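# Find cartons holding drives and set them on the platform

## Task

Four closed cartons are present, and at least one still contains disk drives; the cameras cannot reveal which. A carton with drives is roughly double the weight of the heaviest empty carton. Every drive-holding carton must end up standing on the low platform, upright in the same orientation it has now and without tilt. The task fails if any empty carton is left resting on the platform, hanging above it, or propped against its upper edge. The contents of every carton must remain completely inside it. Finish by opening the gripper and moving the arm away. The arrangement must stay in place on its own once the robot lets go.

## Robot and tools

Robot: one 7-joint arm with a two-finger parallel gripper. From base to hand the joints are waist, shoulder, upper arm roll, elbow, forearm roll, wrist pitch and wrist roll. Joint ranges are given in radians, for example shoulder -2.250 to 2.250, elbow -2.580 to 2.580 and wrist pitch -2.100 to 2.100. The elbow never reaches fully straight.

Frame: there is one scene frame in metres. Its origin lies on the tabletop directly under the arm base. +z is up, and +y is to the left when looking along +x. The base may sit slightly tilted. The reported hand position gets less accurate the farther the arm reaches. Gripper axes: the fingers point along the gripper's +z and open and close along its y. end_effector_position is the spot between the pads when they are closed. Closed fingertips extend about 19 mm past it, and open ones about 6 mm. While closing, the tips also move roughly 13 mm farther out, so leave that clearance above surfaces.

Row format: every motion row has 9 plain numbers in this order: x, y, z, qw, qx, qy, qz, position, speed. x, y, z is an absolute target for end_effector_position in metres in the scene frame. qw..qz is an absolute target orientation quaternion, with w first. Both together make a pose, not an offset. position runs from -1 to 1: +1 is fully open (85 mm), 0 is about 41 mm, the pads touch near -0.8, and -1 closes until blocked. speed also runs from -1 to 1 and sets how fast the finger gap changes: about 20 mm/s at -1, 85 at 0 and 150 at +1. No force value can be set. A full close grips at roughly 190 to 235 N per pad. For a gentler hold, open first and then close to a position just under the object's width. To release, send a position wider than the object. Resend the quaternion in every row if you want to keep the orientation.

execute_actions: argument actions is a list holding zero or one item, plus an optional pictures boolean. An empty list only reports the state. An item with rows (1 to 15 rows) and steps (at most 15, default 15) plays one row per 1/30 s step and repeats the last row if steps outnumber rows. An item with only steps (up to 300) is a wait, counted from the previous result. A target more than 0.6 m from the last reported position along any gripper axis is refused, and then nothing is sent. At each step the commanded pose is clipped to within 70 mm and 16 degrees of the measured pose. When position and orientation conflict, position is favoured. After a large jump, check the returned pose and send the remainder next.

move: argument target is one 9-number row as above, and speed is an optional path top speed in m/s from 0.002 to 0.5 (default 0.25). Turning is capped at twice speed in rad/s. The hand follows a straight path lasting 0.5 to 10 s and stops short if more is needed. It does not slow down for obstacles and may overshoot speed near full extension. The finger numbers are applied at the start. The result has a move: line giving how it ended (done, off_target, moving, held, fault), which limits applied (paced means the pose was clipped, held means a check blocked some steps), and the distance to target.

wait: argument seconds, 0 to 10. Nothing new is sent during it.

zoom_image: camera is one of cam_head_left, cam_head_right, cam_high, cam_low, cam_wrist. region is [x0, y0, x1, y1] in image pixels, at most 504 by 504, with the origin at the top-left. All cameras are 672x504, and calibration data is provided per camera.

finished_scene: argument scene (integer). It ends the scene for good and reports whether the goal was met.

Result lines: the state gives end_effector_position and end_effector_quat_wxyz. position_measured_pct is about 50 minus 50 times the finger position, so 0 means fully open. If the fingers stop below about 90 short of the request, they are holding or blocked. About 90 or more means the pads met on nothing or something very thin. "pose unreachable" means the clearance check (which treats the base mount as part of the arm) altered or blocked the command. HELD marks steps that were not sent. "Hand target" shows the pose the controller is now heading to. MOTOR HOT appears from 60 °C, since holding loads warms motors. At 75 °C an OVER-TEMPERATURE FAULT lets the arm sag.

Cautions: the simulation keeps running while you compose replies. Joint load limits are 50.7 N m for the first four joints and 31.9 N m for the wrist joints, and a carried object's weight counts toward them. Reaching a limit stops the arm for 10 s and drops the rest of the call. A heavy carton held far out can trigger this, which can also help tell heavy from light. Contact hits harder at higher speed and with targets set deeper past the surface. Avoid slams, drops, slips and strong pushes. Never knock anything off the table. Occasional random tugs may act on a held item or push loose ones. Keep cartons upright so their contents stay inside.

Each tool is called as name(argument=value, ...), one argument or row to a line, values as JSON.

## Session

execute_actions(
  actions=[],
)

Scene clock: 0.00 s of 6600.00 s.
end_effector_position=(+0.8529, +0.1419, +0.3712) position_measured_pct=0.0 end_effector_quat_wxyz=(+0.179, +0.626, +0.303, +0.696)
Joint positions: [ 0.028  1.001 -0.388  1.448 -3.115  0.873  2.582]
Joint velocities: [-0.     0.     0.001  0.     0.    -0.    -0.001]
Motor temperatures (°C, as the motors report them): [31 30 30 28 38 37 33]
Hand target: +0.853, +0.142, +0.371; +0.179, +0.626, +0.303, +0.696

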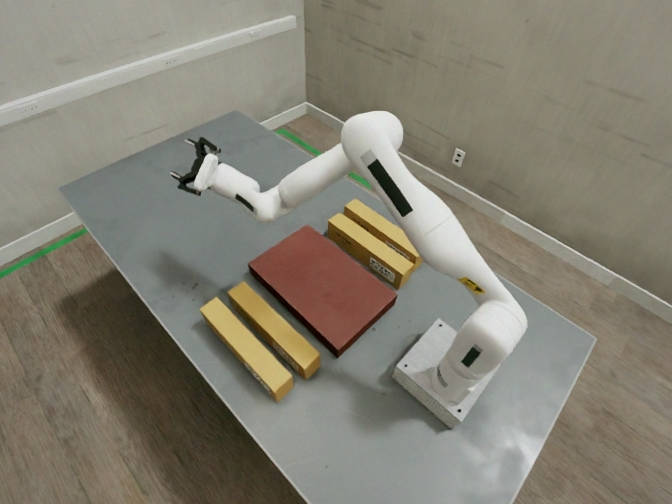

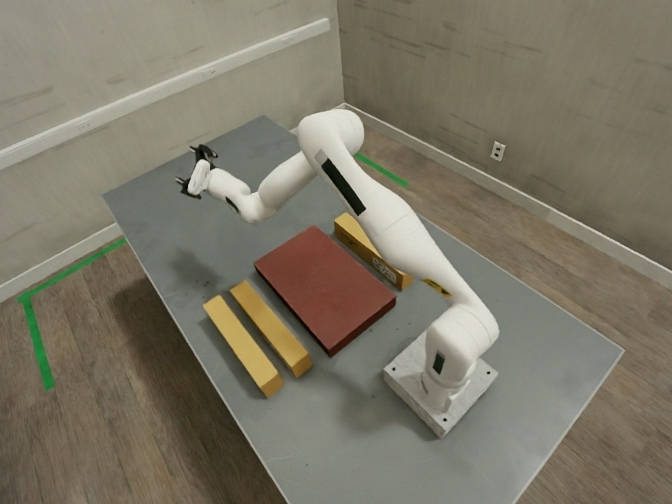

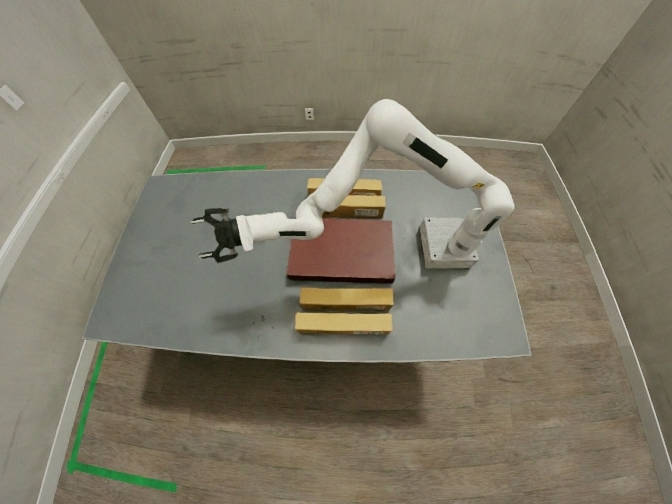

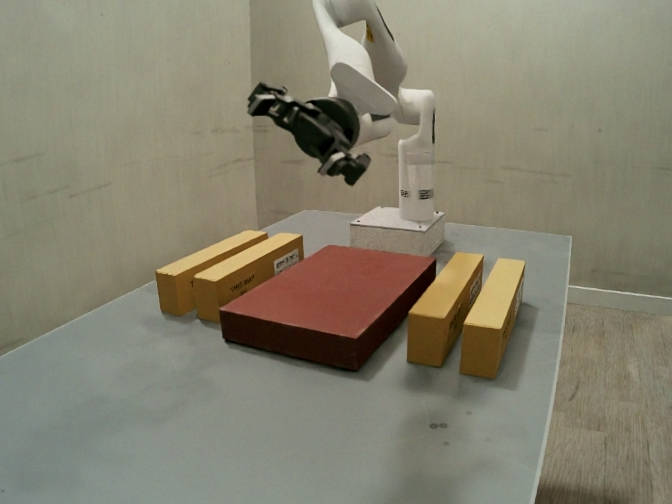

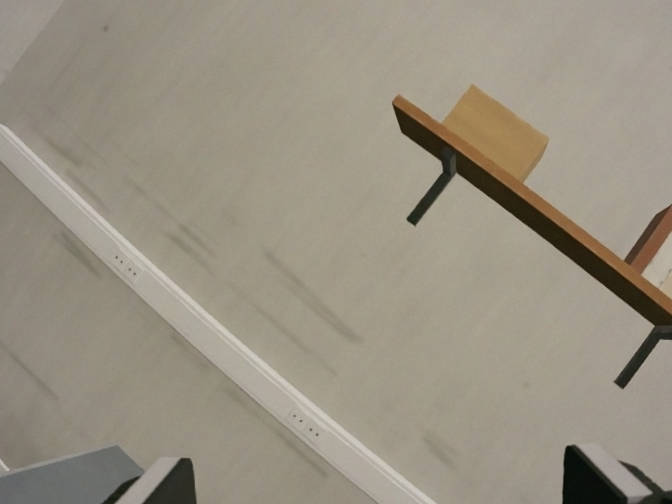

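zoom_image(
  camera="cam_high",
  region=[270, 160, 430, 350],
)

zoom_image(
  camera="cam_low",
  region=[140, 200, 560, 400],
)

Region (270, 160, 430, 350) of cam_high's 672x504 image, scaled by 2.653, with more detail than that image has; it fills the left 424 columns of this view, and the rest is white.

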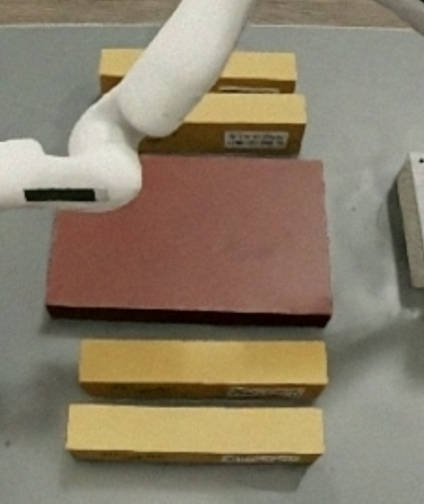

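Region (140, 200, 560, 400) of cam_low's 672x504 image, scaled by 1.200, with more detail than that image has; it fills the top 240 rows of this view, and the rest is white.

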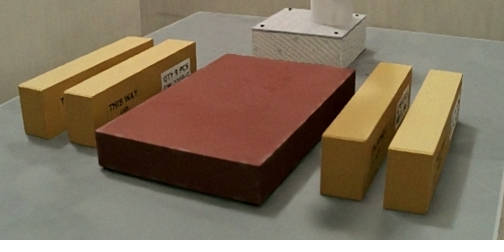

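move(
  target=[0.43,0.169,0.2,0,1,0,0,0.7,0],
  speed=0.3,
)

Scene clock: 28.00 s of 6600.00 s.
end_effector_position=(+0.4306, +0.1683, +0.1984) position_measured_pct=15.1 end_effector_quat_wxyz=(+0.000, +1.000, -0.000, -0.001)
Joint positions: [-0.024  0.635 -0.619  1.709 -5.841  0.941  3.894]
Joint velocities: [ 0.003  0.002  0.004 -0.001 -0.002 -0.001  0.001]
Motor temperatures (°C, as the motors report them): [31 32 30 28 38 37 33]
Hand target: +0.431, +0.168, +0.198; +0.000, +1.000, -0.000, -0.001
Off the commanded pose: 0.002 m, 0 deg.
After step 90, 21.63 s passed at rest.
move: done
camera_calibration (this result's frames):
cam_wrist: T_world_to_cam=[[-0.0571135, -0.996427, -0.0622224, 0.219672], [-0.997856, 0.0549771, 0.0355234, 0.472866], [-0.0319756, 0.0641178, -0.99743, 0.343434], [0, 0, 0, 1]] pos_world=[0.49538, 0.17087, 0.339422]

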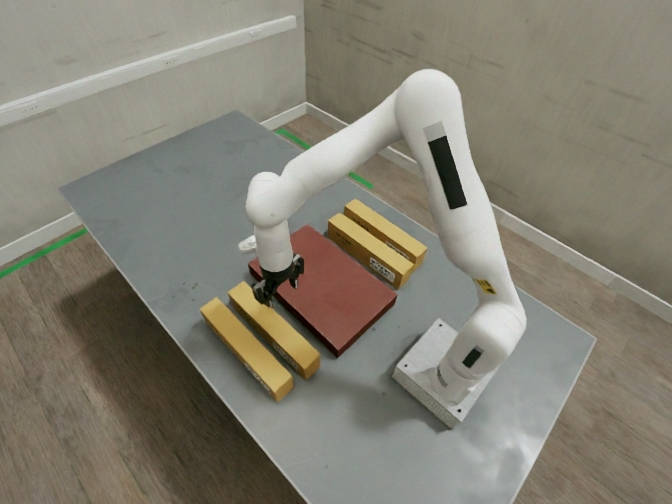

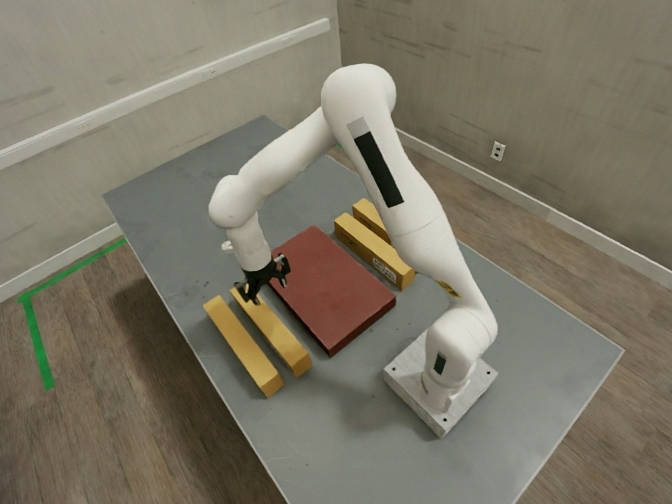

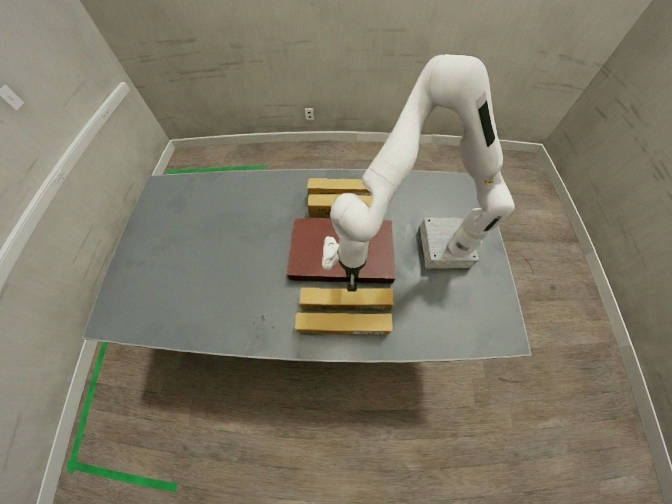

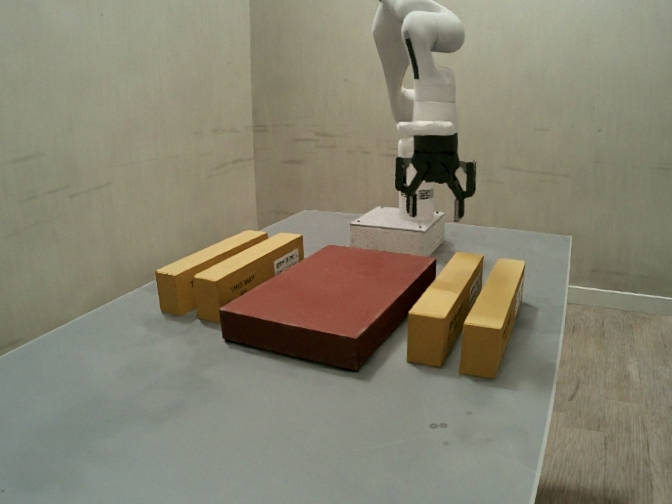

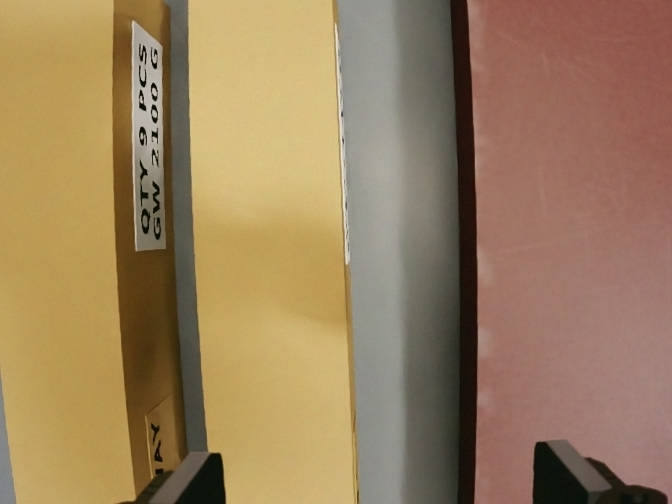

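move(
  target=[0.43,0.21,0.11,0,1,0,0,0.7,0],
)

Scene clock: 39.97 s of 6600.00 s.
end_effector_position=(+0.4302, +0.2100, +0.1100) position_measured_pct=15.1 end_effector_quat_wxyz=(-0.000, +1.000, -0.000, +0.000)
Joint positions: [-0.167  0.806 -0.534  1.725 -5.722  0.767  3.73 ]
Joint velocities: [-0.003  0.002 -0.    -0.     0.001  0.    -0.001]
Motor temperatures (°C, as the motors report them): [31 32 30 28 38 37 33]
Hand target: +0.430, +0.210, +0.110; -0.000, +1.000, +0.000, +0.000
Off the commanded pose: 0.000 m, 0 deg.
After step 90, 8.07 s passed at rest.
move: done
camera_calibration (this result's frames):
cam_wrist: T_world_to_cam=[[-0.057169, -0.996348, -0.0634291, 0.25592], [-0.997913, 0.0551163, 0.0336559, 0.473585], [-0.030037, 0.0652208, -0.997419, 0.251542], [0, 0, 0, 1]] pos_world=[0.494782, 0.212478, 0.251186]

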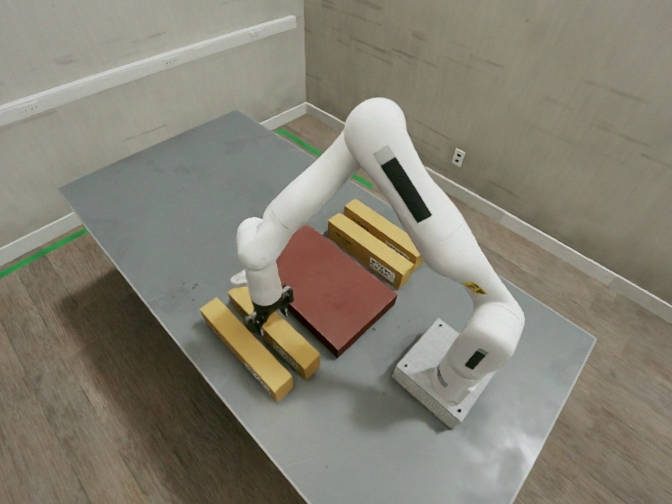

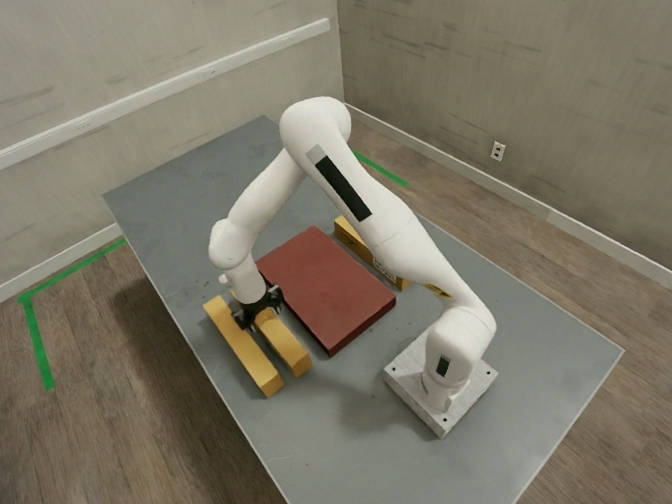

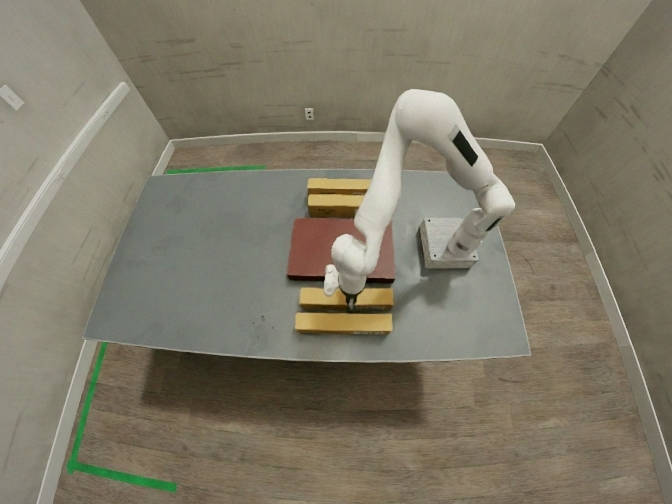

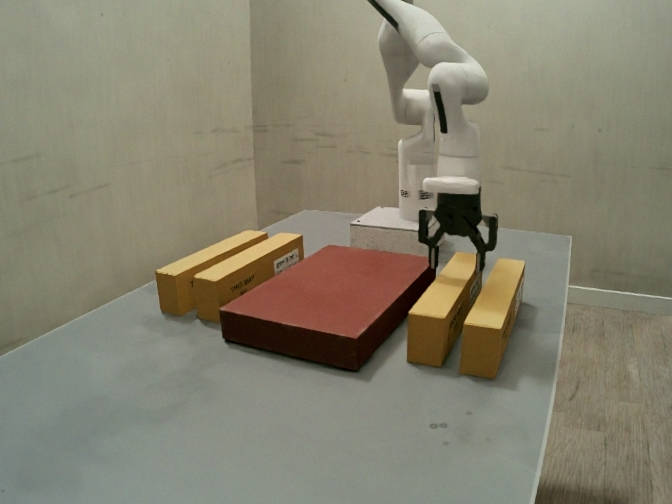

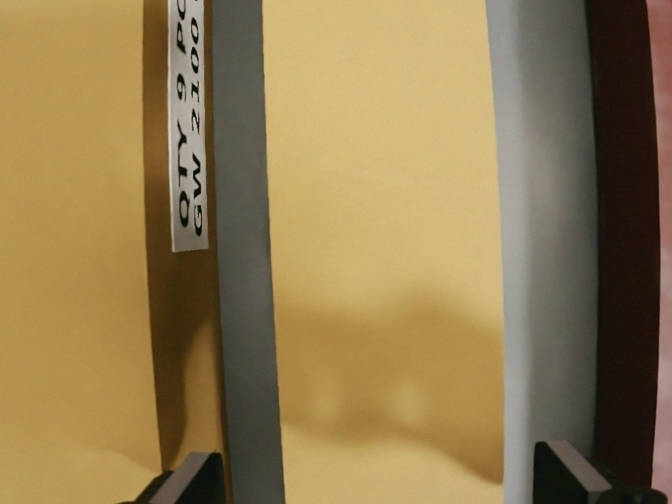

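move(
  target=[0.445,0.206,0.05,0,1,0,0,0.7,0],
  speed=0.08,
)

execute_actions(
  actions=[
    {"rows":[[0.445,0.206,0.05,0,1,0,0,-1,-0.3]],"steps":15},
  ],
)

Scene clock: 47.30 s of 6600.00 s.
end_effector_position=(+0.4470, +0.2048, +0.0529) position_measured_pct=15.1 end_effector_quat_wxyz=(+0.001, +1.000, -0.001, +0.002)
Joint positions: [-0.188  0.924 -0.471  1.696 -5.653  0.672  3.708]
Joint velocities: [ 0.001  0.001 -0.    -0.     0.     0.002  0.001]
Motor temperatures (°C, as the motors report them): [31 32 30 28 38 37 33]
Hand target: +0.445, +0.206, +0.050; +0.000, +1.000, +0.000, +0.000
Off the commanded pose: 0.004 m, 0 deg.
After step 90, 3.27 s passed at rest.
move: off_target
camera_calibration (this result's frames):
cam_wrist: T_world_to_cam=[[-0.0581039, -0.996356, -0.0624317, 0.248449], [-0.997987, 0.0563789, 0.029047, 0.49253], [-0.0254213, 0.0639937, -0.997626, 0.19359], [0, 0, 0, 1]] pos_world=[0.510896, 0.207387, 0.194335]

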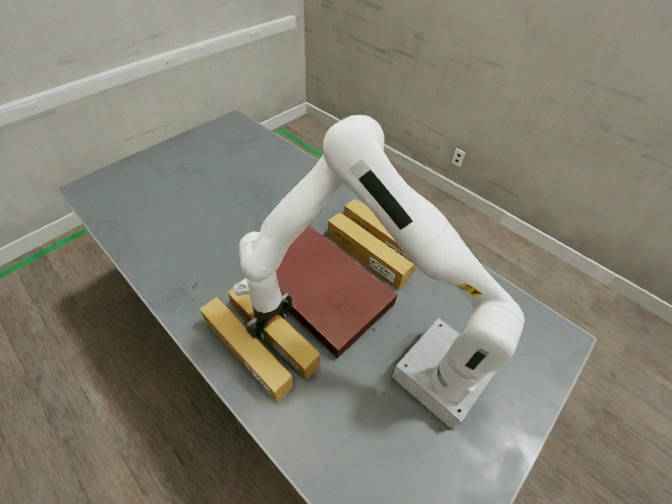

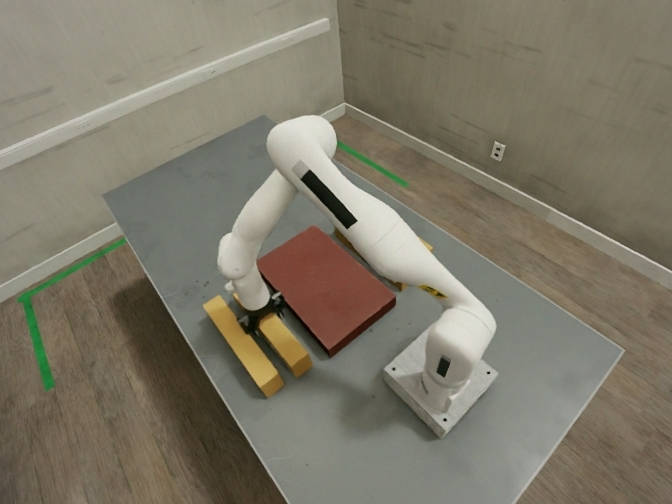

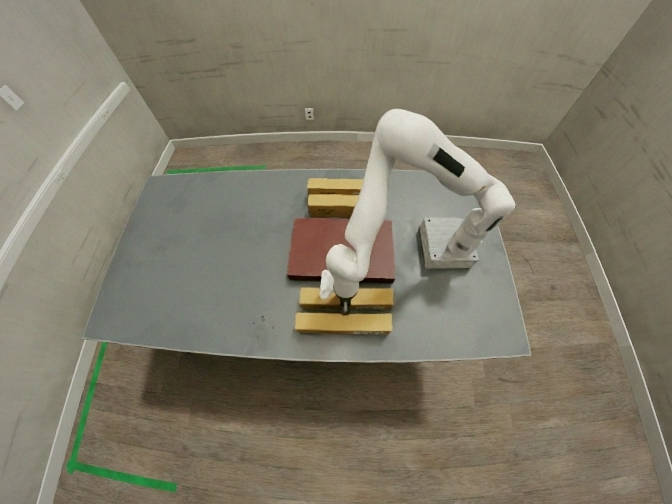

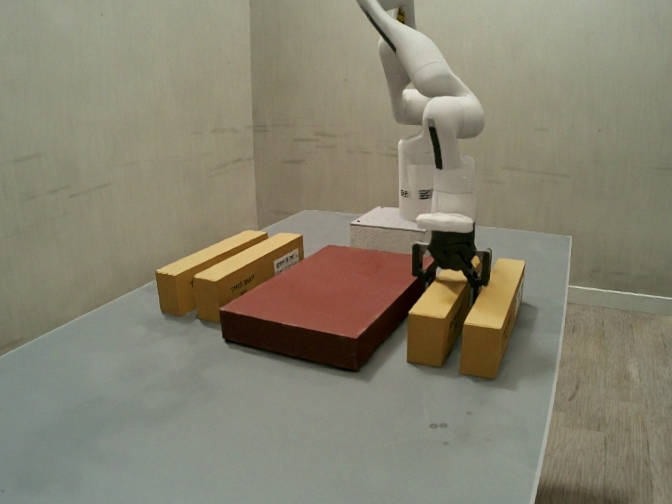

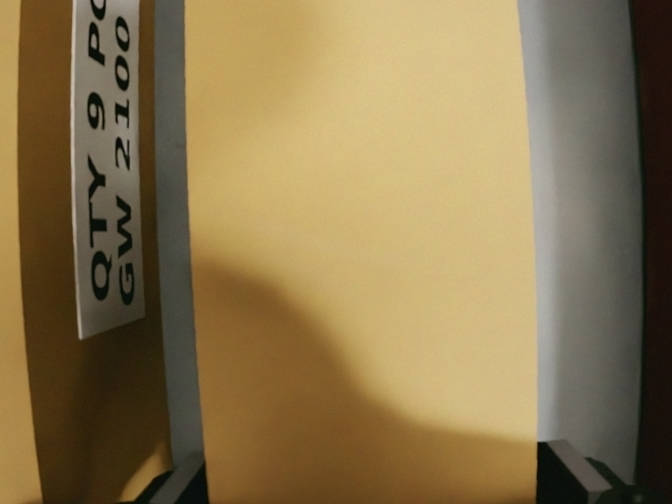

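Scene clock: 47.80 s of 6600.00 s.
end_effector_position=(+0.4473, +0.2062, +0.0529) position_measured_pct=36.1 end_effector_quat_wxyz=(-0.001, +1.000, -0.000, +0.003)
Joint positions: [-0.189  0.925 -0.472  1.696 -5.653  0.671  3.707]
Joint velocities: [ 0.001 -0.    -0.001  0.     0.001 -0.001 -0.001]
Motor temperatures (°C, as the motors report them): [31 32 30 28 38 37 33]
Hand target: +0.445, +0.206, +0.050; +0.000, +1.000, +0.000, -0.000
Off the commanded pose: 0.004 m, 0 deg.
Steps of this call (steps 1 to 15: all 15 steps of this action). Readings (end_effector_position | what the end effector reports):
1: (+0.4470, +0.2049, +0.0530) | position_measured_pct=15.1
2: (+0.4471, +0.2053, +0.0531) | position_measured_pct=15.5
4: (+0.4476, +0.2060, +0.0535) | position_measured_pct=18.7
8: (+0.4478, +0.2061, +0.0532) | position_measured_pct=27.4
15: the state above
camera_calibration (this result's frames):
cam_wrist: T_world_to_cam=[[-0.0574099, -0.996257, -0.0646302, 0.249567], [-0.998052, 0.0556888, 0.0281244, 0.492956], [-0.0244199, 0.0661189, -0.997513, 0.192632], [0, 0, 0, 1]] pos_world=[0.511027, 0.208444, 0.194418]

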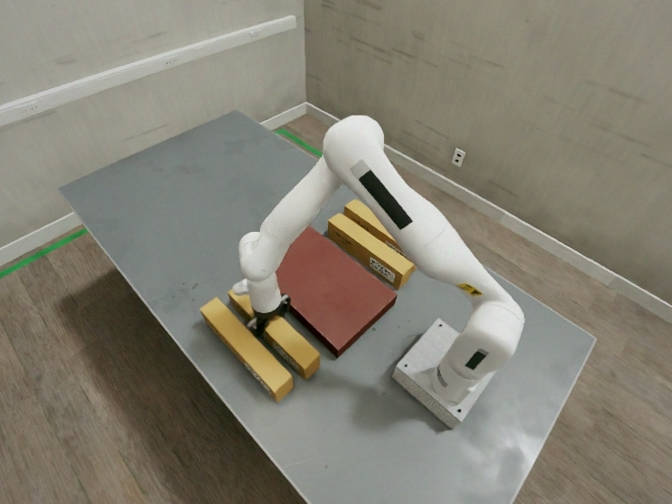

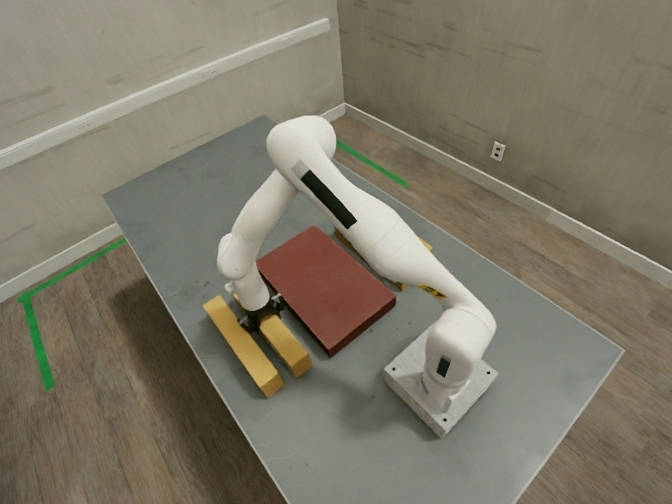

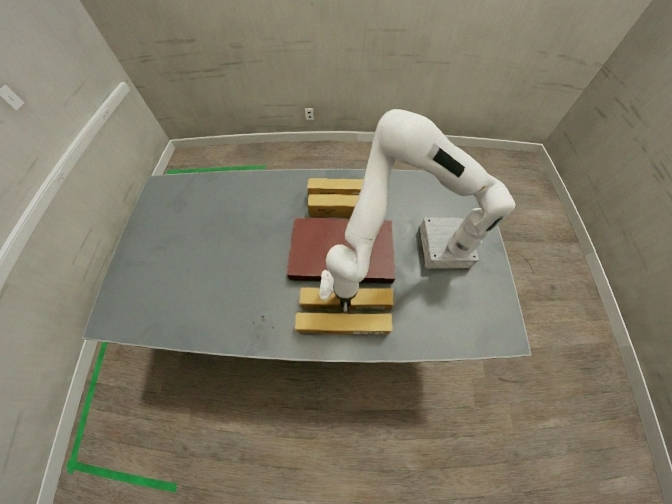

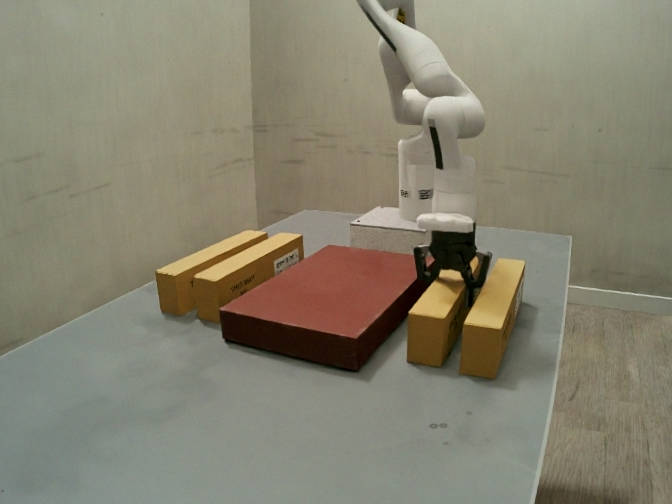

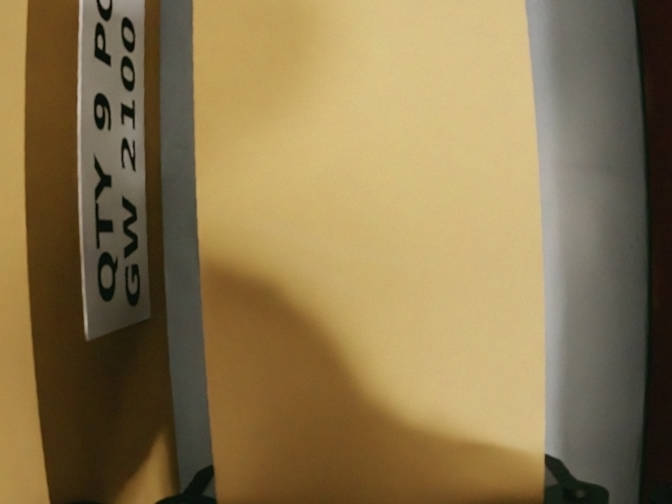

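Knuckle touched the neighbour; weight will show as sag. Lift.

move(
  target=[0.445,0.206,0.075,0,1,0,0,-1,-0.3],
  speed=0.05,
)

Scene clock: 52.17 s of 6600.00 s.
end_effector_position=(+0.4393, +0.2031, +0.0676) position_measured_pct=36.1 end_effector_quat_wxyz=(+0.003, +1.000, +0.000, -0.008)
Joint positions: [-0.174  0.898 -0.496  1.699 -5.683  0.719  3.731]
Joint velocities: [ 0.003 -0.002  0.003  0.001  0.001  0.002  0.001]
Motor temperatures (°C, as the motors report them): [31 32 30 28 38 37 33]
Hand target: +0.445, +0.206, +0.075; -0.000, +1.000, -0.000, -0.000
Off the commanded pose: 0.010 m, 1 deg.
After step 90, 0.67 s passed at rest.
move: off_target
camera_calibration (this result's frames):
cam_wrist: T_world_to_cam=[[-0.0577112, -0.996767, -0.0559086, 0.246658], [-0.997247, 0.0549462, 0.049791, 0.483125], [-0.0465581, 0.0586281, -0.997194, 0.218519], [0, 0, 0, 1]] pos_world=[0.506204, 0.206504, 0.207641]

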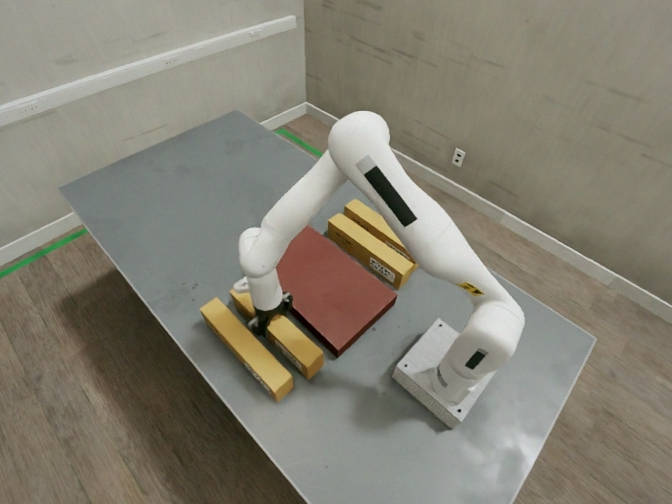

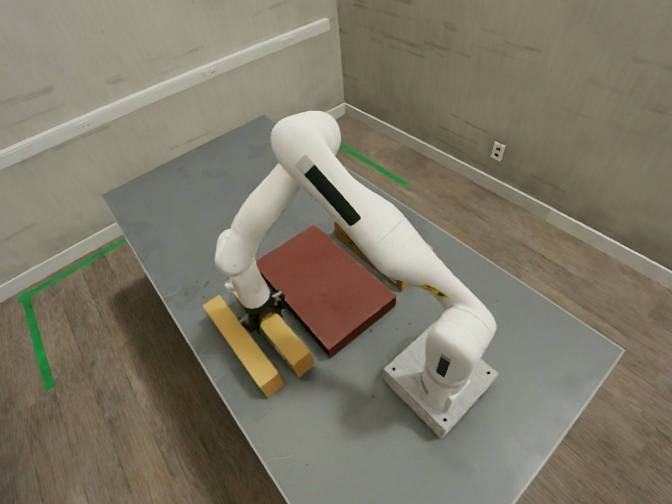

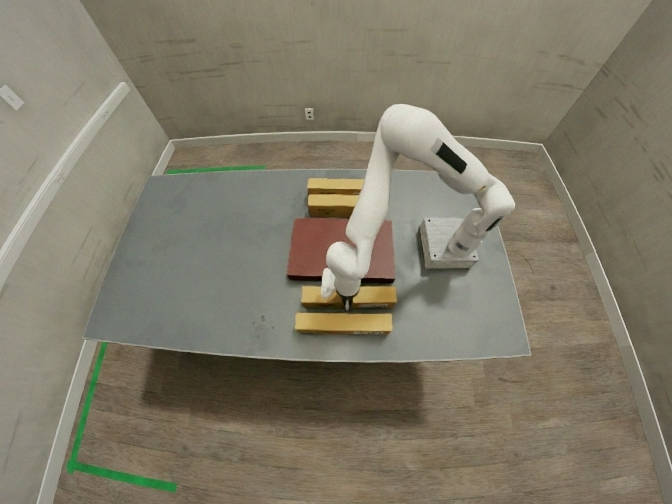

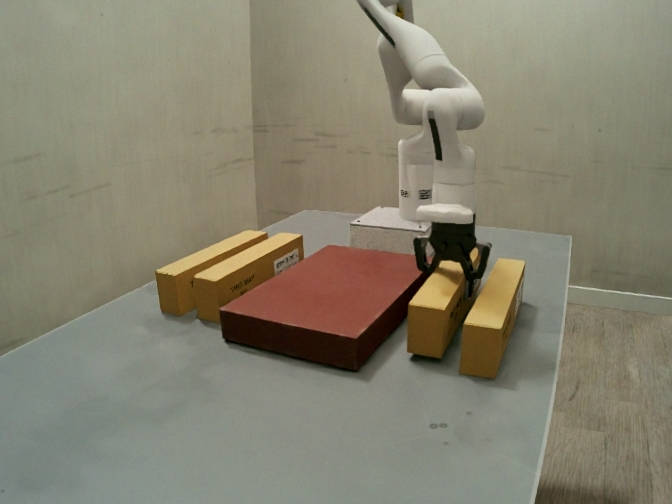

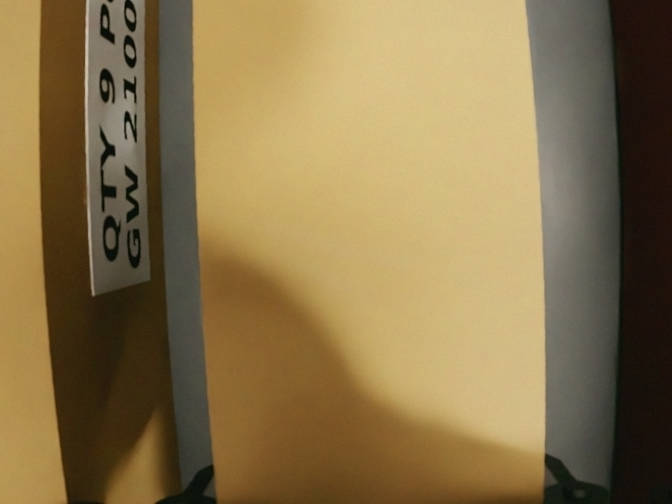

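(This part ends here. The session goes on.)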